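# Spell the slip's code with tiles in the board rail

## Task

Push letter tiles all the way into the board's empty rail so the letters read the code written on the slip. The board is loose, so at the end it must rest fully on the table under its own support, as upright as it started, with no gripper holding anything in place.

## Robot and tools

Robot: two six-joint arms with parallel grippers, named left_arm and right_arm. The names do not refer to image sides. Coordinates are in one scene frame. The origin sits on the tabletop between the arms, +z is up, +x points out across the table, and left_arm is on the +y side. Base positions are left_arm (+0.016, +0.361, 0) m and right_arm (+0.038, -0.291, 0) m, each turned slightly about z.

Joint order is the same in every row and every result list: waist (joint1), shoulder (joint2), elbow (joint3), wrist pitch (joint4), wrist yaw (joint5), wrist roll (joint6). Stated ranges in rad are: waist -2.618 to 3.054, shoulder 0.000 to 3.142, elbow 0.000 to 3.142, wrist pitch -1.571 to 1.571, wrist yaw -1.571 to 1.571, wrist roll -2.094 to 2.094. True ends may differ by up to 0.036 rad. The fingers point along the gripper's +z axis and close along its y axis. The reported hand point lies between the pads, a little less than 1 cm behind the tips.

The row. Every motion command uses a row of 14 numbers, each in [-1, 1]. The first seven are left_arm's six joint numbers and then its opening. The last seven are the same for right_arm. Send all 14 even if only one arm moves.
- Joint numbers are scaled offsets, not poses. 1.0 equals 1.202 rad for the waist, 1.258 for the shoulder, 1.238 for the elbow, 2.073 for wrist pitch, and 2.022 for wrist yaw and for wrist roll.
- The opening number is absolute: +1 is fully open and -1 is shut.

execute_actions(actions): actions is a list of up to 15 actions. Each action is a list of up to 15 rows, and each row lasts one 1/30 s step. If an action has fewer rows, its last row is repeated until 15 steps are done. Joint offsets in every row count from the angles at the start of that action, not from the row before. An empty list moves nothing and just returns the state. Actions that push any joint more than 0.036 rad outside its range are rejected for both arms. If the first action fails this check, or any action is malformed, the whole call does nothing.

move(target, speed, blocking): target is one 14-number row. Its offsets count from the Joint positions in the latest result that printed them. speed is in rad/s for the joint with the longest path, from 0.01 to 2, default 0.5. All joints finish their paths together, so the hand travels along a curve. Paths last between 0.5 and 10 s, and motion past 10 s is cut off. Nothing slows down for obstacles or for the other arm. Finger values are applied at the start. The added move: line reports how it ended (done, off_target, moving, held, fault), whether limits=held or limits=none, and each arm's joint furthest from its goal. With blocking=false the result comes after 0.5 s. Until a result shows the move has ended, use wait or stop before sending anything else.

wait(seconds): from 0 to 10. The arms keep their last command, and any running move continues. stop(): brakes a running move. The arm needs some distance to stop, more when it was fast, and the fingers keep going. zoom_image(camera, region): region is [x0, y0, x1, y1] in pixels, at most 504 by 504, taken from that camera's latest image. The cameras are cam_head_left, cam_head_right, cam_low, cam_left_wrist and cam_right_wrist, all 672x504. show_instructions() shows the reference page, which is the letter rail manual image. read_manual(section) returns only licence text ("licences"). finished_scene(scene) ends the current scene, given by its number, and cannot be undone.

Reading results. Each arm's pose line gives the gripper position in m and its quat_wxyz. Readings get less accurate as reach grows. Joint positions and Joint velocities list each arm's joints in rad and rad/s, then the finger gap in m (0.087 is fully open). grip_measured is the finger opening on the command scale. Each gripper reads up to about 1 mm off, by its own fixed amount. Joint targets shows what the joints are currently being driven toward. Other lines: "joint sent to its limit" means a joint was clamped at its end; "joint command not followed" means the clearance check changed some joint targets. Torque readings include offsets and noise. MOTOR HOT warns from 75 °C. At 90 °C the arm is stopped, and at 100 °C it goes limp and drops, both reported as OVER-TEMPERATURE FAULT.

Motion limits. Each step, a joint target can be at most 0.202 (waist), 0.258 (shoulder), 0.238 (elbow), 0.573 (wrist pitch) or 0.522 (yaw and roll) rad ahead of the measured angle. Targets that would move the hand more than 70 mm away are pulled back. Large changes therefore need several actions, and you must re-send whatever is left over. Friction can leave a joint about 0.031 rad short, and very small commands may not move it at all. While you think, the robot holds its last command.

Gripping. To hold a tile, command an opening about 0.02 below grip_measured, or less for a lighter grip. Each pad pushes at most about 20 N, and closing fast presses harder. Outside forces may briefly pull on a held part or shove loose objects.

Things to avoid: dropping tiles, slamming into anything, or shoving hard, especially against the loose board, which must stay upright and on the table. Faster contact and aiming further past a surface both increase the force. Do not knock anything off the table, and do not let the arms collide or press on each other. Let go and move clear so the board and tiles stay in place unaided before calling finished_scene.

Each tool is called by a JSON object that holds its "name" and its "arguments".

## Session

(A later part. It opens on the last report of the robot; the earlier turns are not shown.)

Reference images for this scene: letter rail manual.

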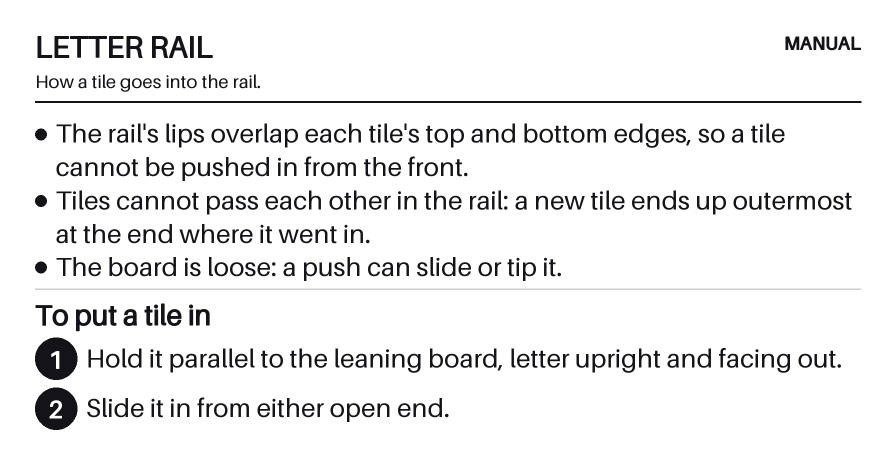

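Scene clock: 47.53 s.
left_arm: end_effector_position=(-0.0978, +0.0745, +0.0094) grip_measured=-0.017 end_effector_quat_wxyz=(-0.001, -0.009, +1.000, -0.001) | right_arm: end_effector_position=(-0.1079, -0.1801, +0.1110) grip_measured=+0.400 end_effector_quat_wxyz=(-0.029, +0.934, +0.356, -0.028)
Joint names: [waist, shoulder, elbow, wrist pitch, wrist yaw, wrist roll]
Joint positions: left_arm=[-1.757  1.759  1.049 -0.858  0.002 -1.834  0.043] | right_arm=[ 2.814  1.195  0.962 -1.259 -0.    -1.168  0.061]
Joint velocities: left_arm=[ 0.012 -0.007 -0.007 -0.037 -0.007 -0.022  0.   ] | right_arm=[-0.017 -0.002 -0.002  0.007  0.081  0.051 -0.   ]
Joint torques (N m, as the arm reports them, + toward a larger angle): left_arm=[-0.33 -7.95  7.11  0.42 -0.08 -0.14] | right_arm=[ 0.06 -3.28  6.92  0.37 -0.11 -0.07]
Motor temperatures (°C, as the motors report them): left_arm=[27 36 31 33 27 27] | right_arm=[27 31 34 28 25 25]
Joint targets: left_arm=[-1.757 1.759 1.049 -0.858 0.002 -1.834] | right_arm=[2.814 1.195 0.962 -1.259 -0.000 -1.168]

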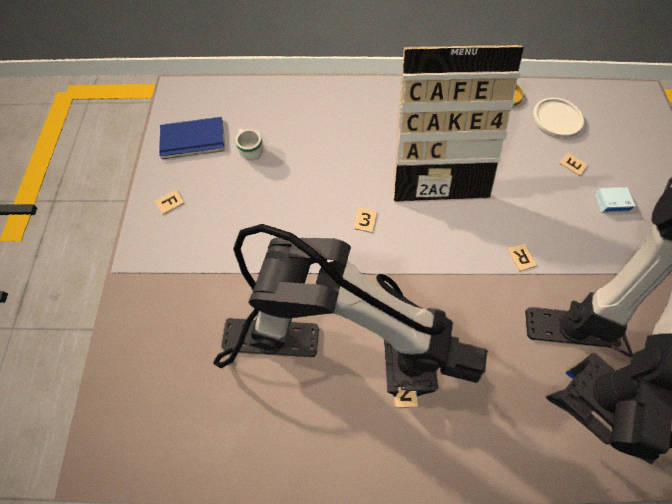

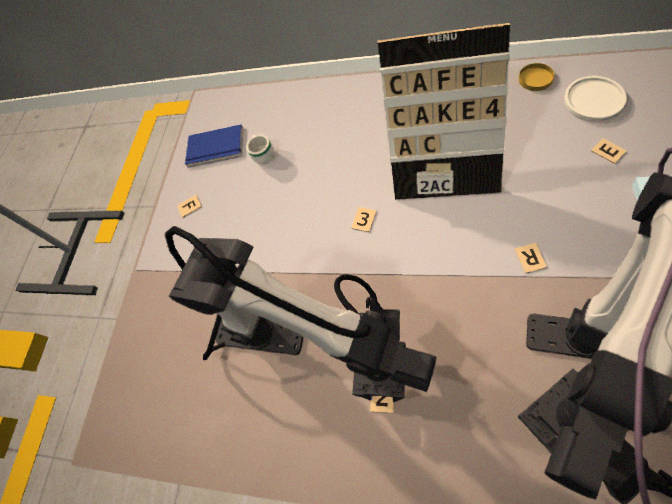

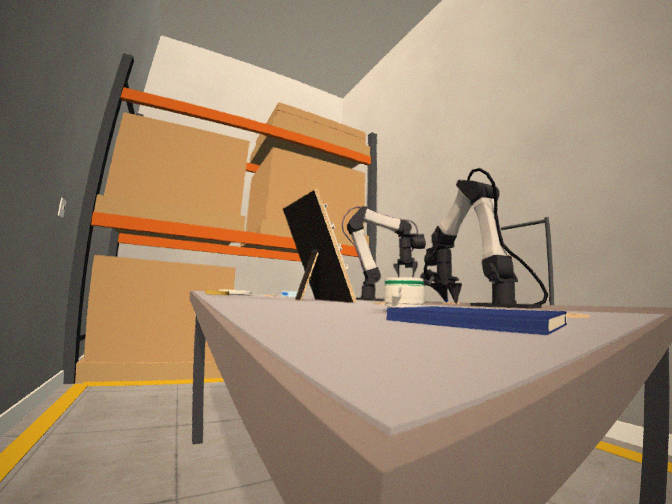

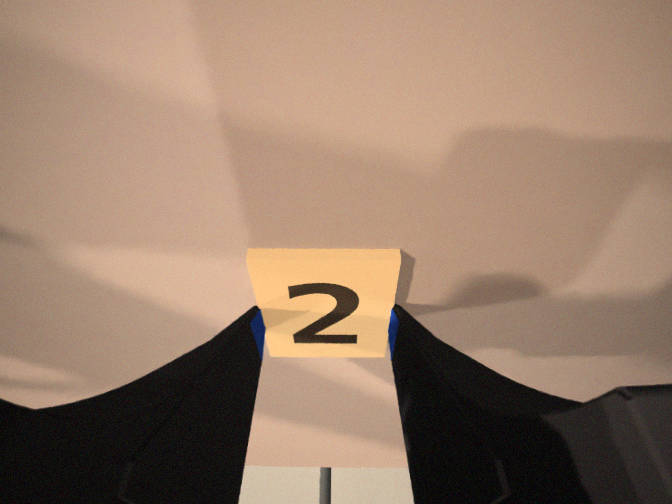

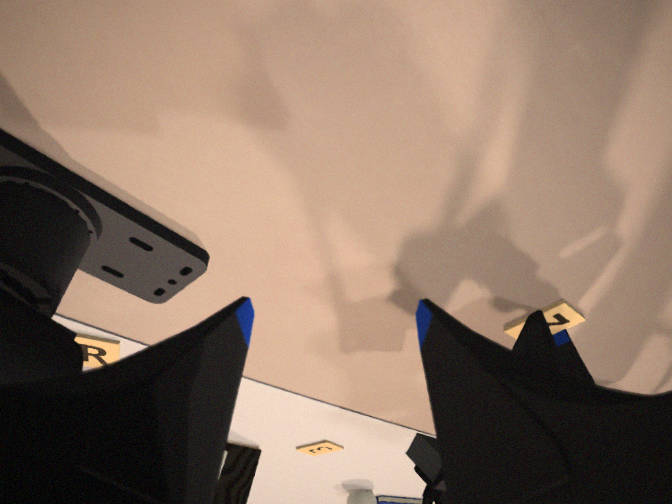

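{"name": "execute_actions", "arguments": {"actions": [[[0,-0.02,0,0,0,0,-0.08,0,0,0,0,0,0,0.4],[0,-0.04,0,0,0,0,-0.08,0,0,0,0,0,0,0.4],[0,-0.06,0,0,0,0,-0.08,0,0,0,0,0,0,0.4],[0,-0.08,0,0,0,0,-0.08,0,0,0,0,0,0,0.4],[0,-0.1,0,0,0,0,-0.08,0,0,0,0,0,0,0.4]]]}}

{"name": "move", "arguments": {"target": [0.86,-0.2,-0.2,0.39,-0.392,0.681,-0.08,0,0,0,0,0,0,0.4], "speed": 1.1}}

Scene clock: 48.20 s.
left_arm: end_effector_position=(-0.1005, +0.0639, +0.0464) grip_measured=-0.017 end_effector_quat_wxyz=(-0.017, -0.009, +0.998, -0.063) | right_arm: end_effector_position=(-0.1079, -0.1801, +0.1110) grip_measured=+0.400 end_effector_quat_wxyz=(-0.029, +0.934, +0.356, -0.028)
Joint names: [waist, shoulder, elbow, wrist pitch, wrist yaw, wrist roll]
Joint positions: left_arm=[-1.757  1.632  1.049 -0.858  0.002 -1.834  0.043] | right_arm=[ 2.814  1.195  0.962 -1.259 -0.    -1.168  0.061]
Joint velocities: left_arm=[-0.002 -0.002 -0.007  0.051  0.037 -0.022  0.   ] | right_arm=[-0.012  0.012 -0.012 -0.022  0.051  0.022  0.001]
Joint torques (N m, as the arm reports them, + toward a larger angle): left_arm=[-0.34 -7.11  7.75  0.7  -0.09 -0.13] | right_arm=[-0.24 -3.47  6.73  0.37 -0.1  -0.07]
Motor temperatures (°C, as the motors report them): left_arm=[27 36 31 33 27 27] | right_arm=[27 31 34 28 25 25]
Joint targets: left_arm=[-1.757 1.633 1.049 -0.858 0.002 -1.834] | right_arm=[2.814 1.195 0.962 -1.259 -0.000 -1.168]

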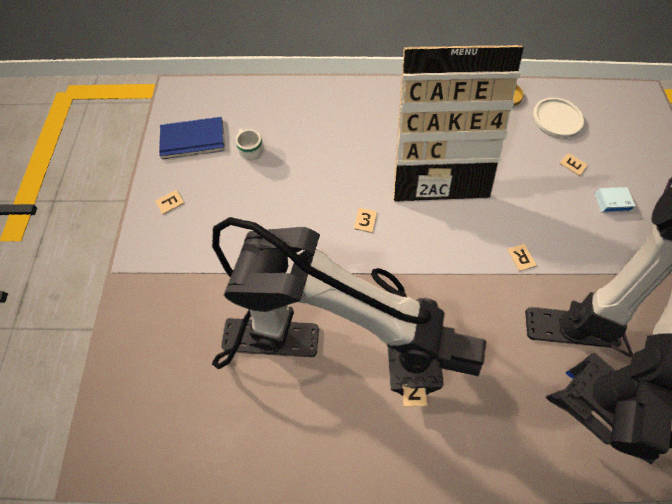

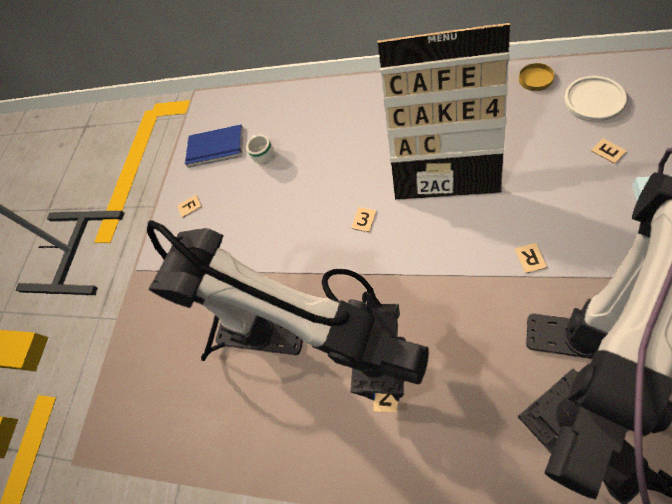

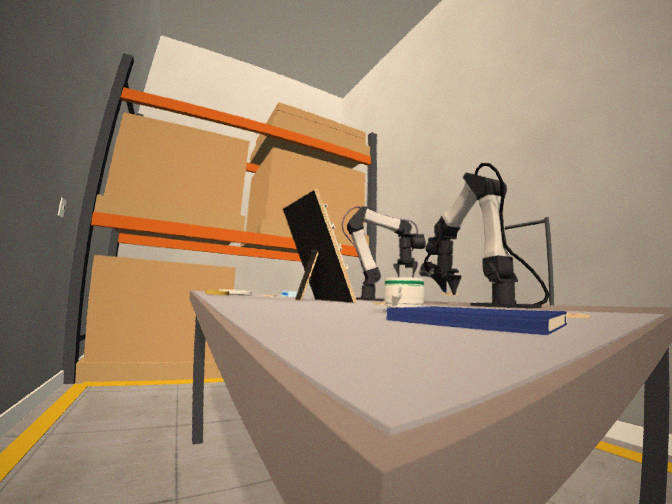

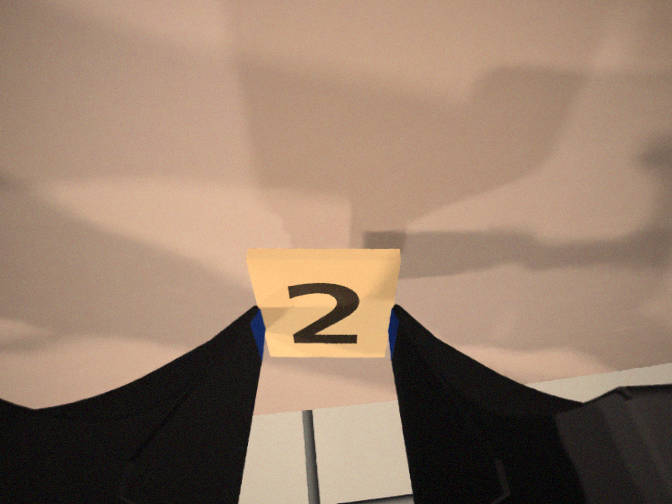

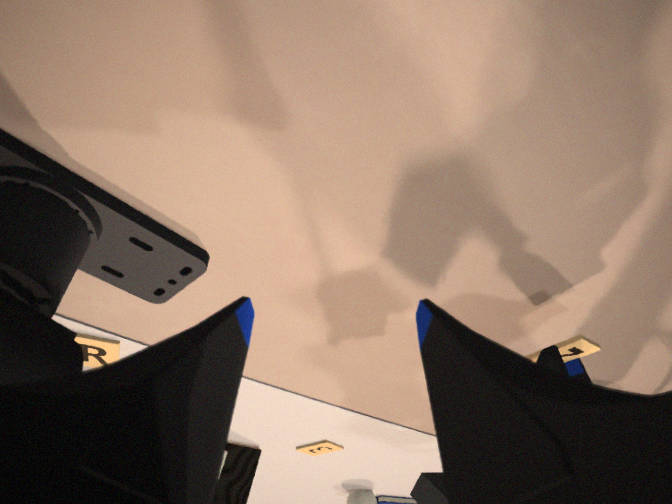

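Scene clock: 50.43 s.
left_arm: end_effector_position=(+0.3506, +0.1807, +0.1404) grip_measured=-0.017 end_effector_quat_wxyz=(+0.543, -0.040, +0.839, +0.024) | right_arm: end_effector_position=(-0.1079, -0.1801, +0.1110) grip_measured=+0.400 end_effector_quat_wxyz=(-0.029, +0.934, +0.356, -0.028)
Joint names: [waist, shoulder, elbow, wrist pitch, wrist yaw, wrist roll]
Joint positions: left_arm=[-0.729  1.393  0.828 -0.051 -0.781 -0.464  0.043] | right_arm=[ 2.814  1.195  0.962 -1.259 -0.    -1.168  0.061]
Joint velocities: left_arm=[ 0.032 -0.002 -0.012 -0.022 -0.007  0.022 -0.001] | right_arm=[-0.012  0.002 -0.007 -0.007 -0.022 -0.066  0.   ]
Joint torques (N m, as the arm reports them, + toward a larger angle): left_arm=[ 0.14 -6.94  6.55  1.95 -0.38 -0.08] | right_arm=[-0.09 -3.33  6.95  0.4  -0.06 -0.12]
Motor temperatures (°C, as the motors report them): left_arm=[27 36 31 33 27 27] | right_arm=[27 31 34 28 25 25]
Joint targets: left_arm=[-0.723 1.380 0.802 -0.049 -0.791 -0.457] | right_arm=[2.814 1.195 0.962 -1.259 -0.000 -1.168]
move: off_target (left_arm); limits=none; left_arm: farthest joint: the elbow, 0.027 radians from its target (0.248 radians at the start); right_arm: farthest joint: the waist, 0.000 radians from its target (0.000 radians at the start)

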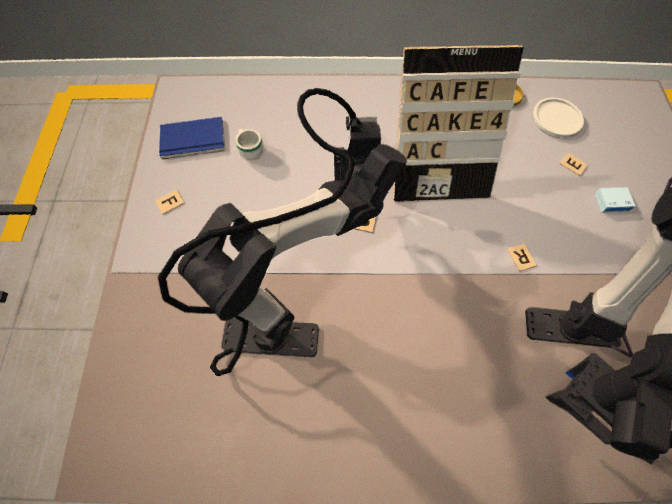

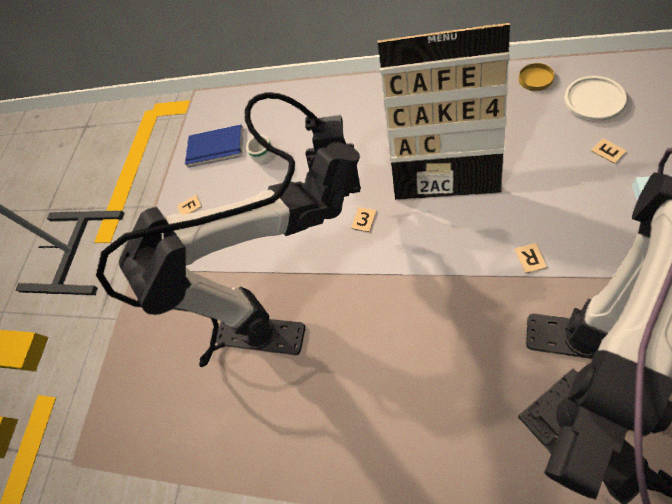

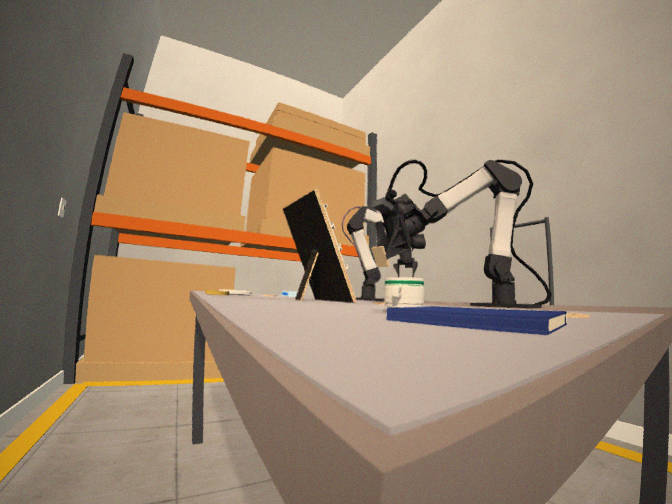

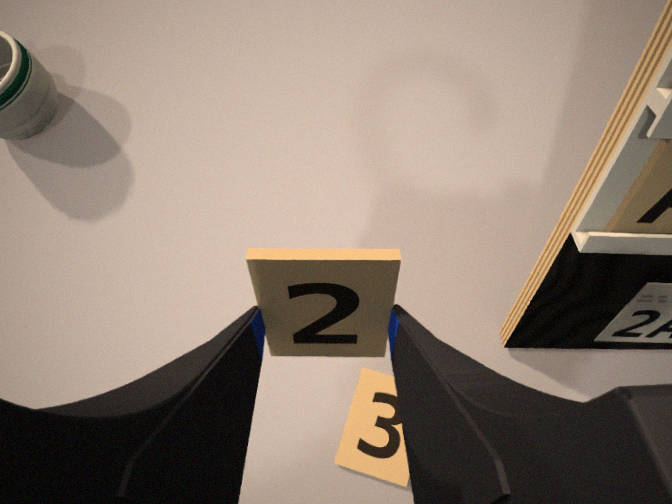

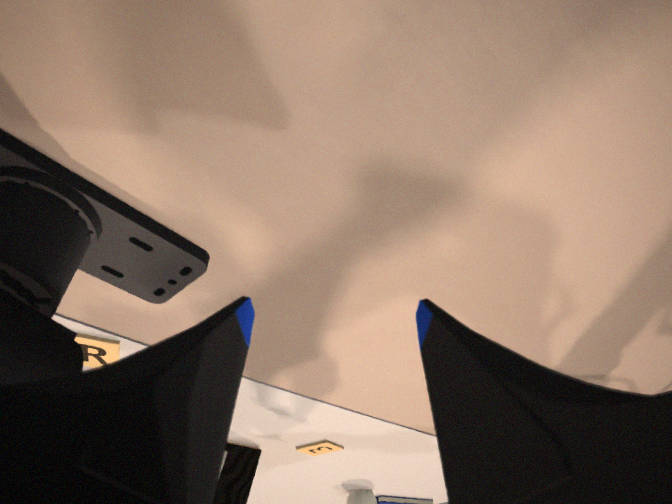

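Target [-.752,1.722,1.154,-.03,-.748,-.48].

{"name": "move", "arguments": {"target": [-0.0265,0.278,0.278,0.011,0.022,-0.01,-0.08,0,0,0,0,0,0,0.4], "speed": 0.4}}

{"name": "execute_actions", "arguments": {"actions": [[[0,0,0,0.006,0.036,0,-0.08,0,0,0,0,0,0,0.4]]]}}

Scene clock: 51.77 s.
left_arm: end_effector_position=(+0.4067, +0.1028, +0.1416) grip_measured=-0.017 end_effector_quat_wxyz=(+0.543, -0.032, +0.839, -0.004) | right_arm: end_effector_position=(-0.1079, -0.1801, +0.1110) grip_measured=+0.400 end_effector_quat_wxyz=(-0.029, +0.934, +0.356, -0.028)
Joint names: [waist, shoulder, elbow, wrist pitch, wrist yaw, wrist roll]
Joint positions: left_arm=[-0.752  1.723  1.154 -0.027 -0.749 -0.478  0.043] | right_arm=[ 2.814  1.195  0.962 -1.259 -0.    -1.168  0.061]
Joint velocities: left_arm=[-0.022  0.012 -0.002  0.007  0.007 -0.022 -0.001] | right_arm=[ 0.002  0.007 -0.002 -0.051  0.022 -0.007 -0.   ]
Joint torques (N m, as the arm reports them, + toward a larger angle): left_arm=[-1.04 -7.65 11.    1.94 -0.12 -0.21] | right_arm=[-0.07 -3.11  6.69  0.39 -0.08 -0.11]
Motor temperatures (°C, as the motors report them): left_arm=[27 36 32 34 27 27] | right_arm=[27 31 34 28 25 25]
Joint targets: left_arm=[-0.761 1.742 1.173 -0.028 -0.736 -0.484] | right_arm=[2.814 1.195 0.962 -1.259 -0.000 -1.168]
move: done; limits=none; left_arm: farthest joint: the shoulder, 0.020 radians from its target (0.350 radians at the start); right_arm: farthest joint: the waist, 0.000 radians from its target (0.000 radians at the start)

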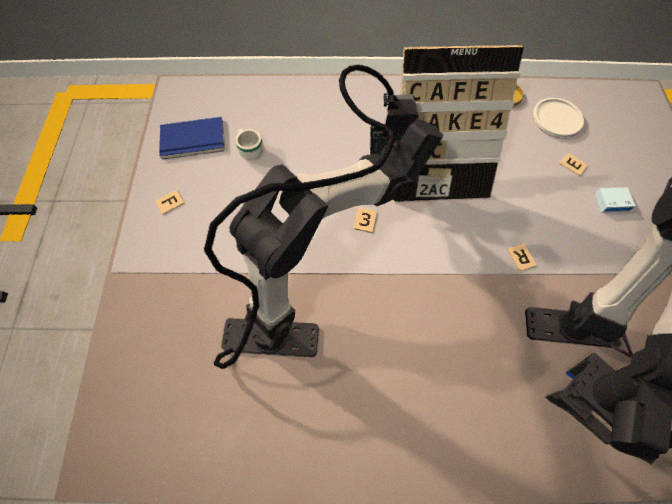

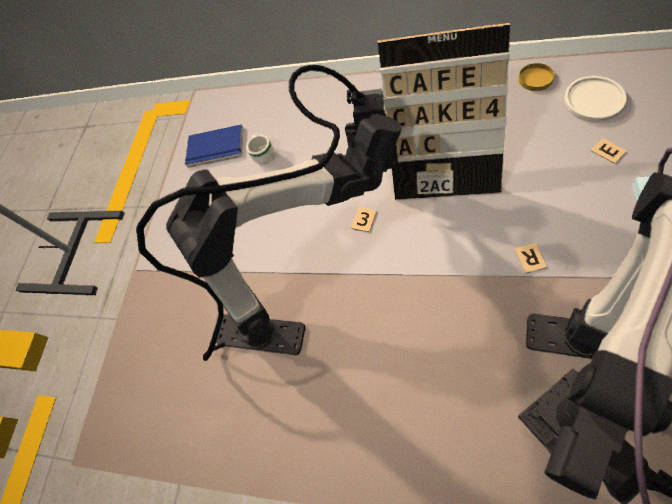

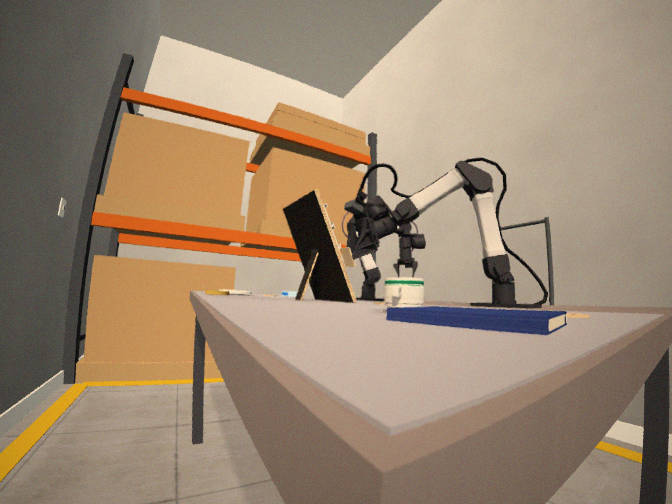

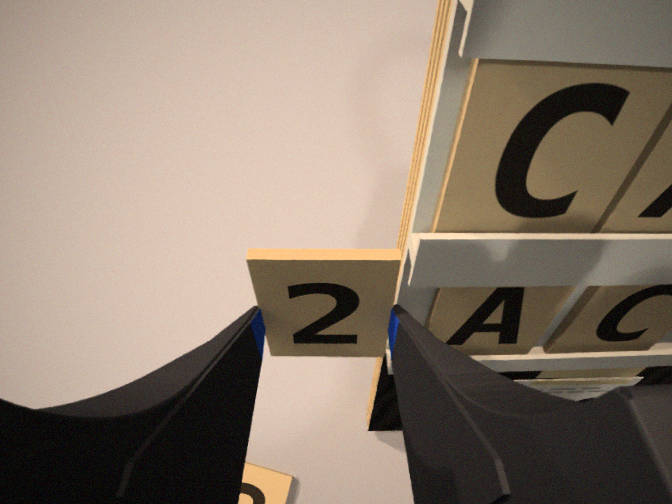

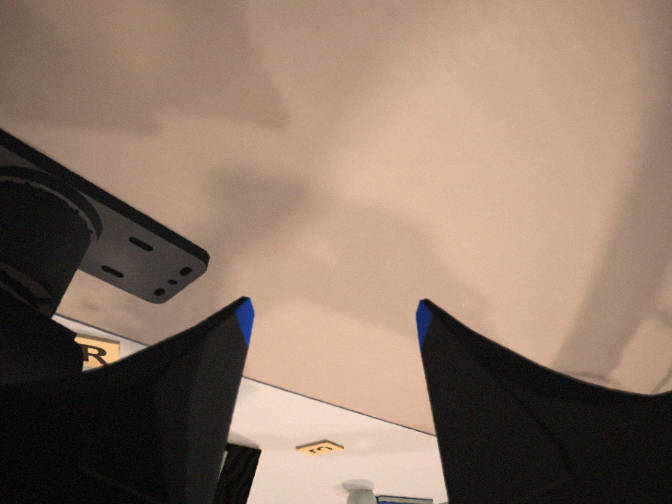

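Scene clock: 52.27 s.
left_arm: end_effector_position=(+0.4053, +0.0927, +0.1403) grip_measured=-0.017 end_effector_quat_wxyz=(+0.536, -0.021, +0.843, -0.028) | right_arm: end_effector_position=(-0.1079, -0.1801, +0.1110) grip_measured=+0.400 end_effector_quat_wxyz=(-0.029, +0.934, +0.356, -0.028)
Joint names: [waist, shoulder, elbow, wrist pitch, wrist yaw, wrist roll]
Joint positions: left_arm=[-0.752  1.723  1.154 -0.016 -0.694 -0.478  0.043] | right_arm=[ 2.814  1.195  0.962 -1.259 -0.    -1.168  0.061]
Joint velocities: left_arm=[-0.012  0.007  0.002  0.007 -0.022  0.007  0.001] | right_arm=[ 0.027 -0.007 -0.002 -0.095 -0.095 -0.022 -0.001]
Joint torques (N m, as the arm reports them, + toward a larger angle): left_arm=[-0.35 -9.33  9.19  2.01 -0.06 -0.14] | right_arm=[-0.14 -3.27  6.84  0.38 -0.08 -0.09]
Motor temperatures (°C, as the motors report them): left_arm=[27 36 32 34 27 27] | right_arm=[27 31 34 28 25 25]
Joint targets: left_arm=[-0.752 1.723 1.154 -0.014 -0.676 -0.478] | right_arm=[2.814 1.195 0.962 -1.259 -0.000 -1.168]

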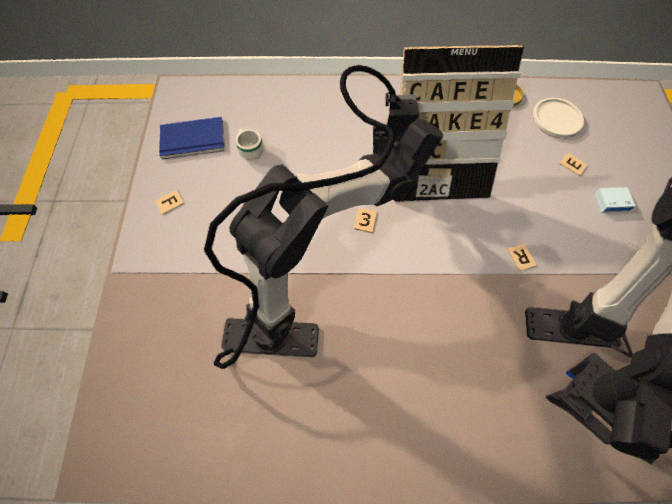

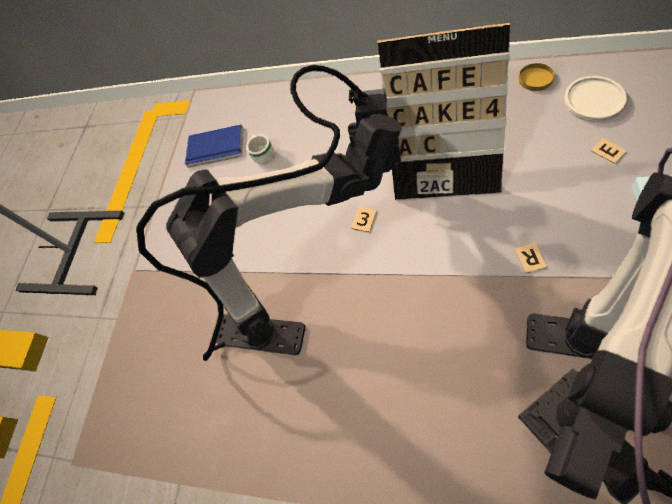

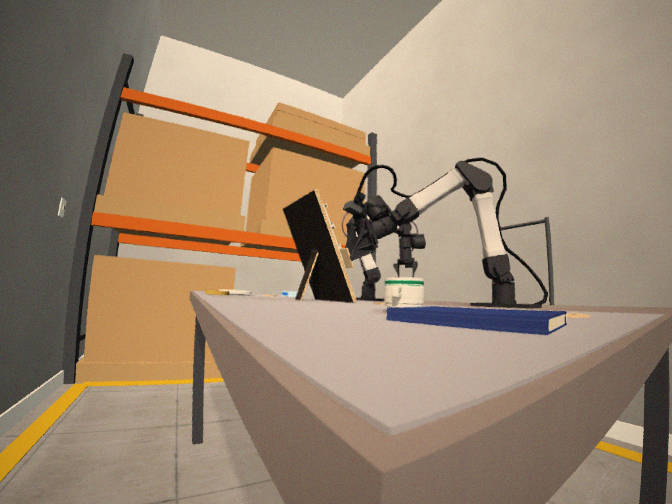

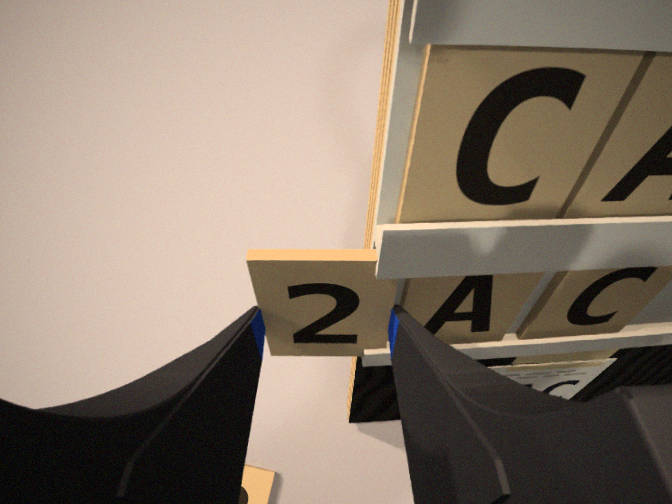

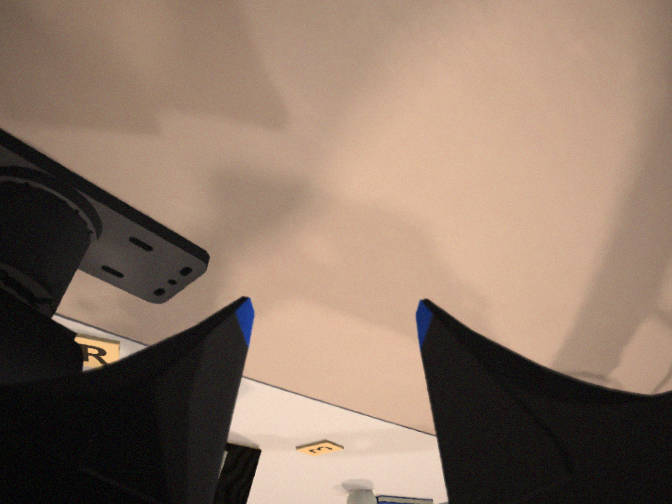

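{"name": "move", "arguments": {"target": [-0.092,0.161,0.218,-0.087,-0.075,-0.05,-0.08,0,0,0,0,0,0,0.4], "speed": 0.19}}

{"name": "execute_actions", "arguments": {"actions": [[[0,0,0,0,0,0,0,0,0,0,0,0,0,0.4],[0,0,0,0,0,0,0.05,0,0,0,0,0,0,0.4],[0,0,0,0,0,0,0.1,0,0,0,0,0,0,0.4],[0,0,0,0,0,0,0.15,0,0,0,0,0,0,0.4],[0,0,0,0,0,0,0.2,0,0,0,0,0,0,0.4],[0,0,0,0,0,0,0.2,0,0,0,0,0,0,0.4],[-0.012,-0.016,-0.02,0,-0.006,0,0.2,0,0,0,0,0,0,0.4],[-0.024,-0.032,-0.035,0,-0.012,0,0.2,0,0,0,0,0,0,0.4],[-0.036,-0.048,-0.052,0,-0.018,0,0.2,0,0,0,0,0,0,0.4],[-0.048,-0.065,-0.07,0,-0.025,0,0.2,0,0,0,0,0,0,0.4]],[[-0.05,-0.1,-0.1,0,0,0,0.2,0,0,0,0,0,0,0.4]]]}}

Scene clock: 54.50 s.
left_arm: end_effector_position=(+0.4072, +0.0429, +0.1423) grip_measured=-0.017 end_effector_quat_wxyz=(+0.540, -0.034, +0.841, +0.001) | right_arm: end_effector_position=(-0.1079, -0.1801, +0.1110) grip_measured=+0.400 end_effector_quat_wxyz=(-0.029, +0.934, +0.356, -0.028)
Joint names: [waist, shoulder, elbow, wrist pitch, wrist yaw, wrist roll]
Joint positions: left_arm=[-0.853  1.902  1.407 -0.177 -0.836 -0.573  0.043] | right_arm=[ 2.814  1.195  0.962 -1.259 -0.    -1.168  0.061]
Joint velocities: left_arm=[ 0.002 -0.007 -0.017 -0.037 -0.066  0.022  0.   ] | right_arm=[-0.012 -0.017 -0.007 -0.051 -0.007 -0.051 -0.002]
Joint torques (N m, as the arm reports them, + toward a larger angle): left_arm=[-1.03 -9.18 10.88  1.68 -0.4  -0.2 ] | right_arm=[-0.14 -3.36  6.76  0.34 -0.08 -0.1 ]
Motor temperatures (°C, as the motors report them): left_arm=[27 36 32 34 27 27] | right_arm=[27 31 34 28 25 25]
Joint targets: left_arm=[-0.862 1.925 1.424 -0.196 -0.846 -0.579] | right_arm=[2.814 1.195 0.962 -1.259 -0.000 -1.168]
move: off_target (left_arm); limits=none; left_arm: farthest joint: the shoulder, 0.024 radians from its target (0.203 radians at the start); right_arm: farthest joint: the waist, 0.000 radians from its target (0.000 radians at the start)

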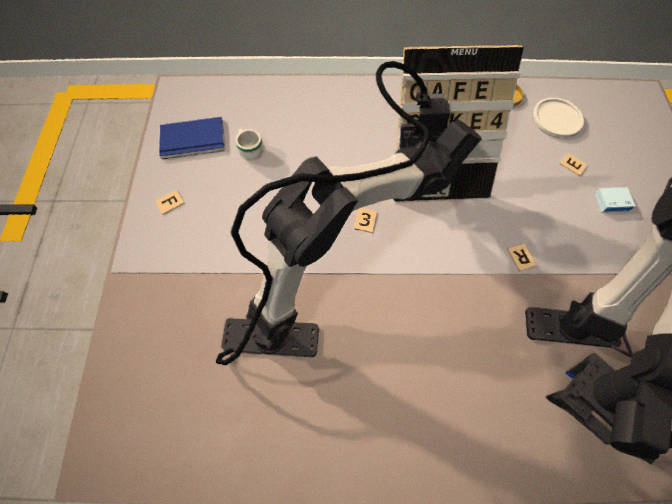

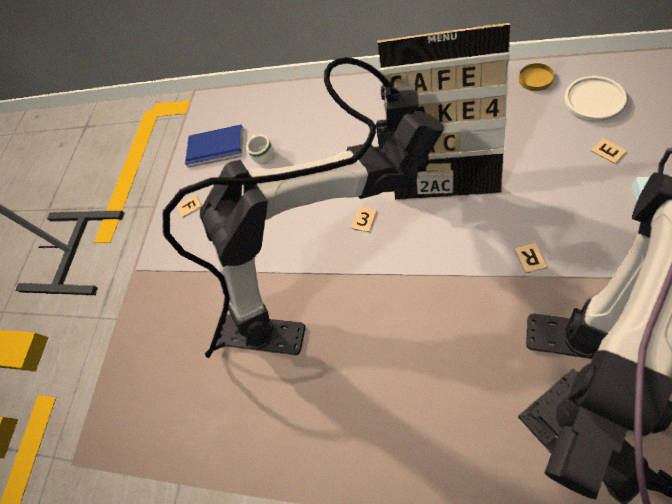

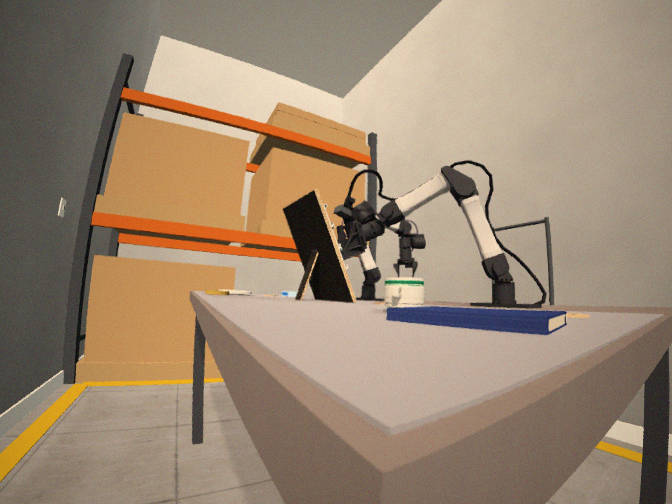

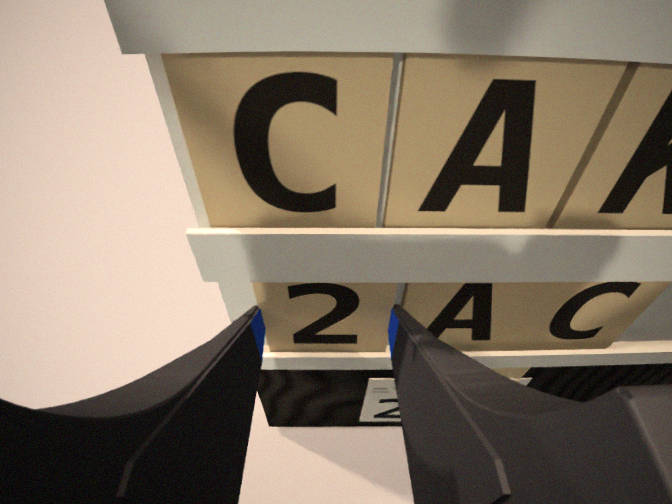

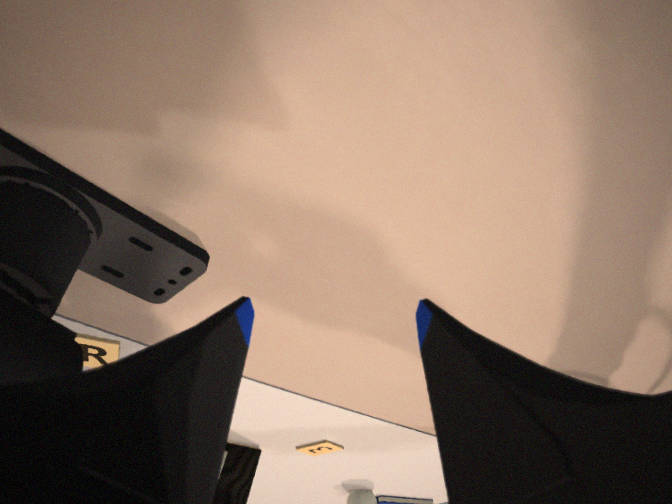

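Scene clock: 55.50 s.
left_arm: end_effector_position=(+0.3494, +0.0397, +0.1767) grip_measured=+0.200 end_effector_quat_wxyz=(+0.559, -0.007, +0.828, -0.040) | right_arm: end_effector_position=(-0.1079, -0.1801, +0.1110) grip_measured=+0.400 end_effector_quat_wxyz=(-0.029, +0.934, +0.356, -0.028)
Joint names: [waist, shoulder, elbow, wrist pitch, wrist yaw, wrist roll]
Joint positions: left_arm=[-0.968  1.699  1.25  -0.165 -0.868 -0.573  0.052] | right_arm=[ 2.814  1.195  0.962 -1.259 -0.    -1.168  0.061]
Joint velocities: left_arm=[ 0.002  0.007 -0.007 -0.022 -0.081 -0.022  0.   ] | right_arm=[ 0.007 -0.007 -0.007 -0.007 -0.007 -0.007 -0.001]
Joint torques (N m, as the arm reports them, + toward a larger angle): left_arm=[-0.48 -9.12  6.67  1.79 -0.29 -0.14] | right_arm=[ 0.01 -3.36  6.82  0.38 -0.13 -0.13]
Motor temperatures (°C, as the motors report them): left_arm=[27 36 32 34 27 27] | right_arm=[27 31 34 28 25 25]
Joint targets: left_arm=[-0.969 1.699 1.224 -0.172 -0.868 -0.573] | right_arm=[2.814 1.195 0.962 -1.259 -0.000 -1.168]

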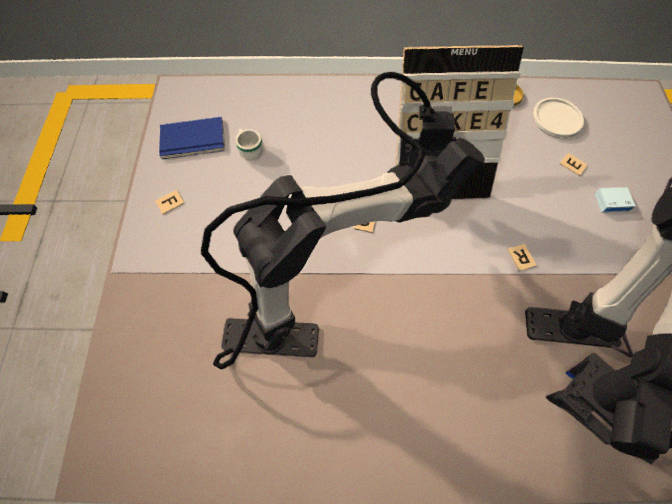

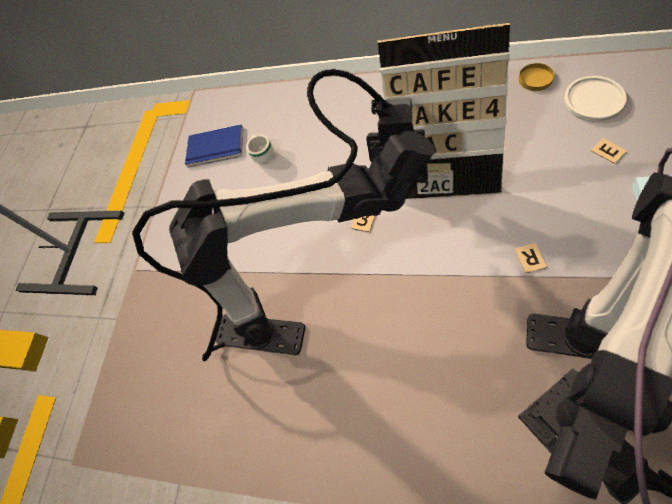

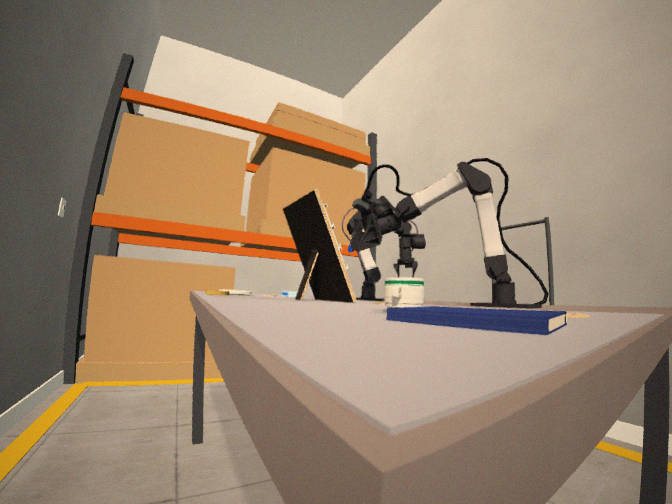

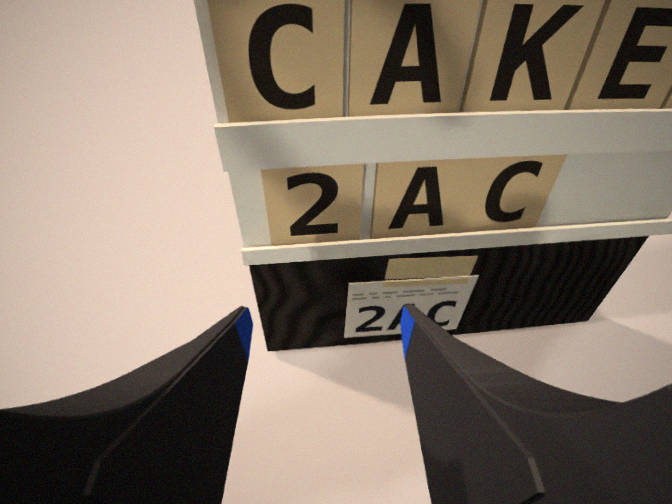

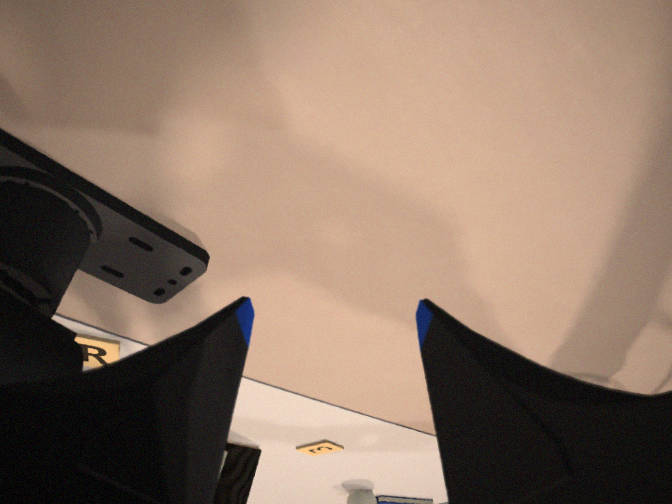

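{"name": "finished_scene", "arguments": {"scene": 2}}

The scene is finished: the task was done.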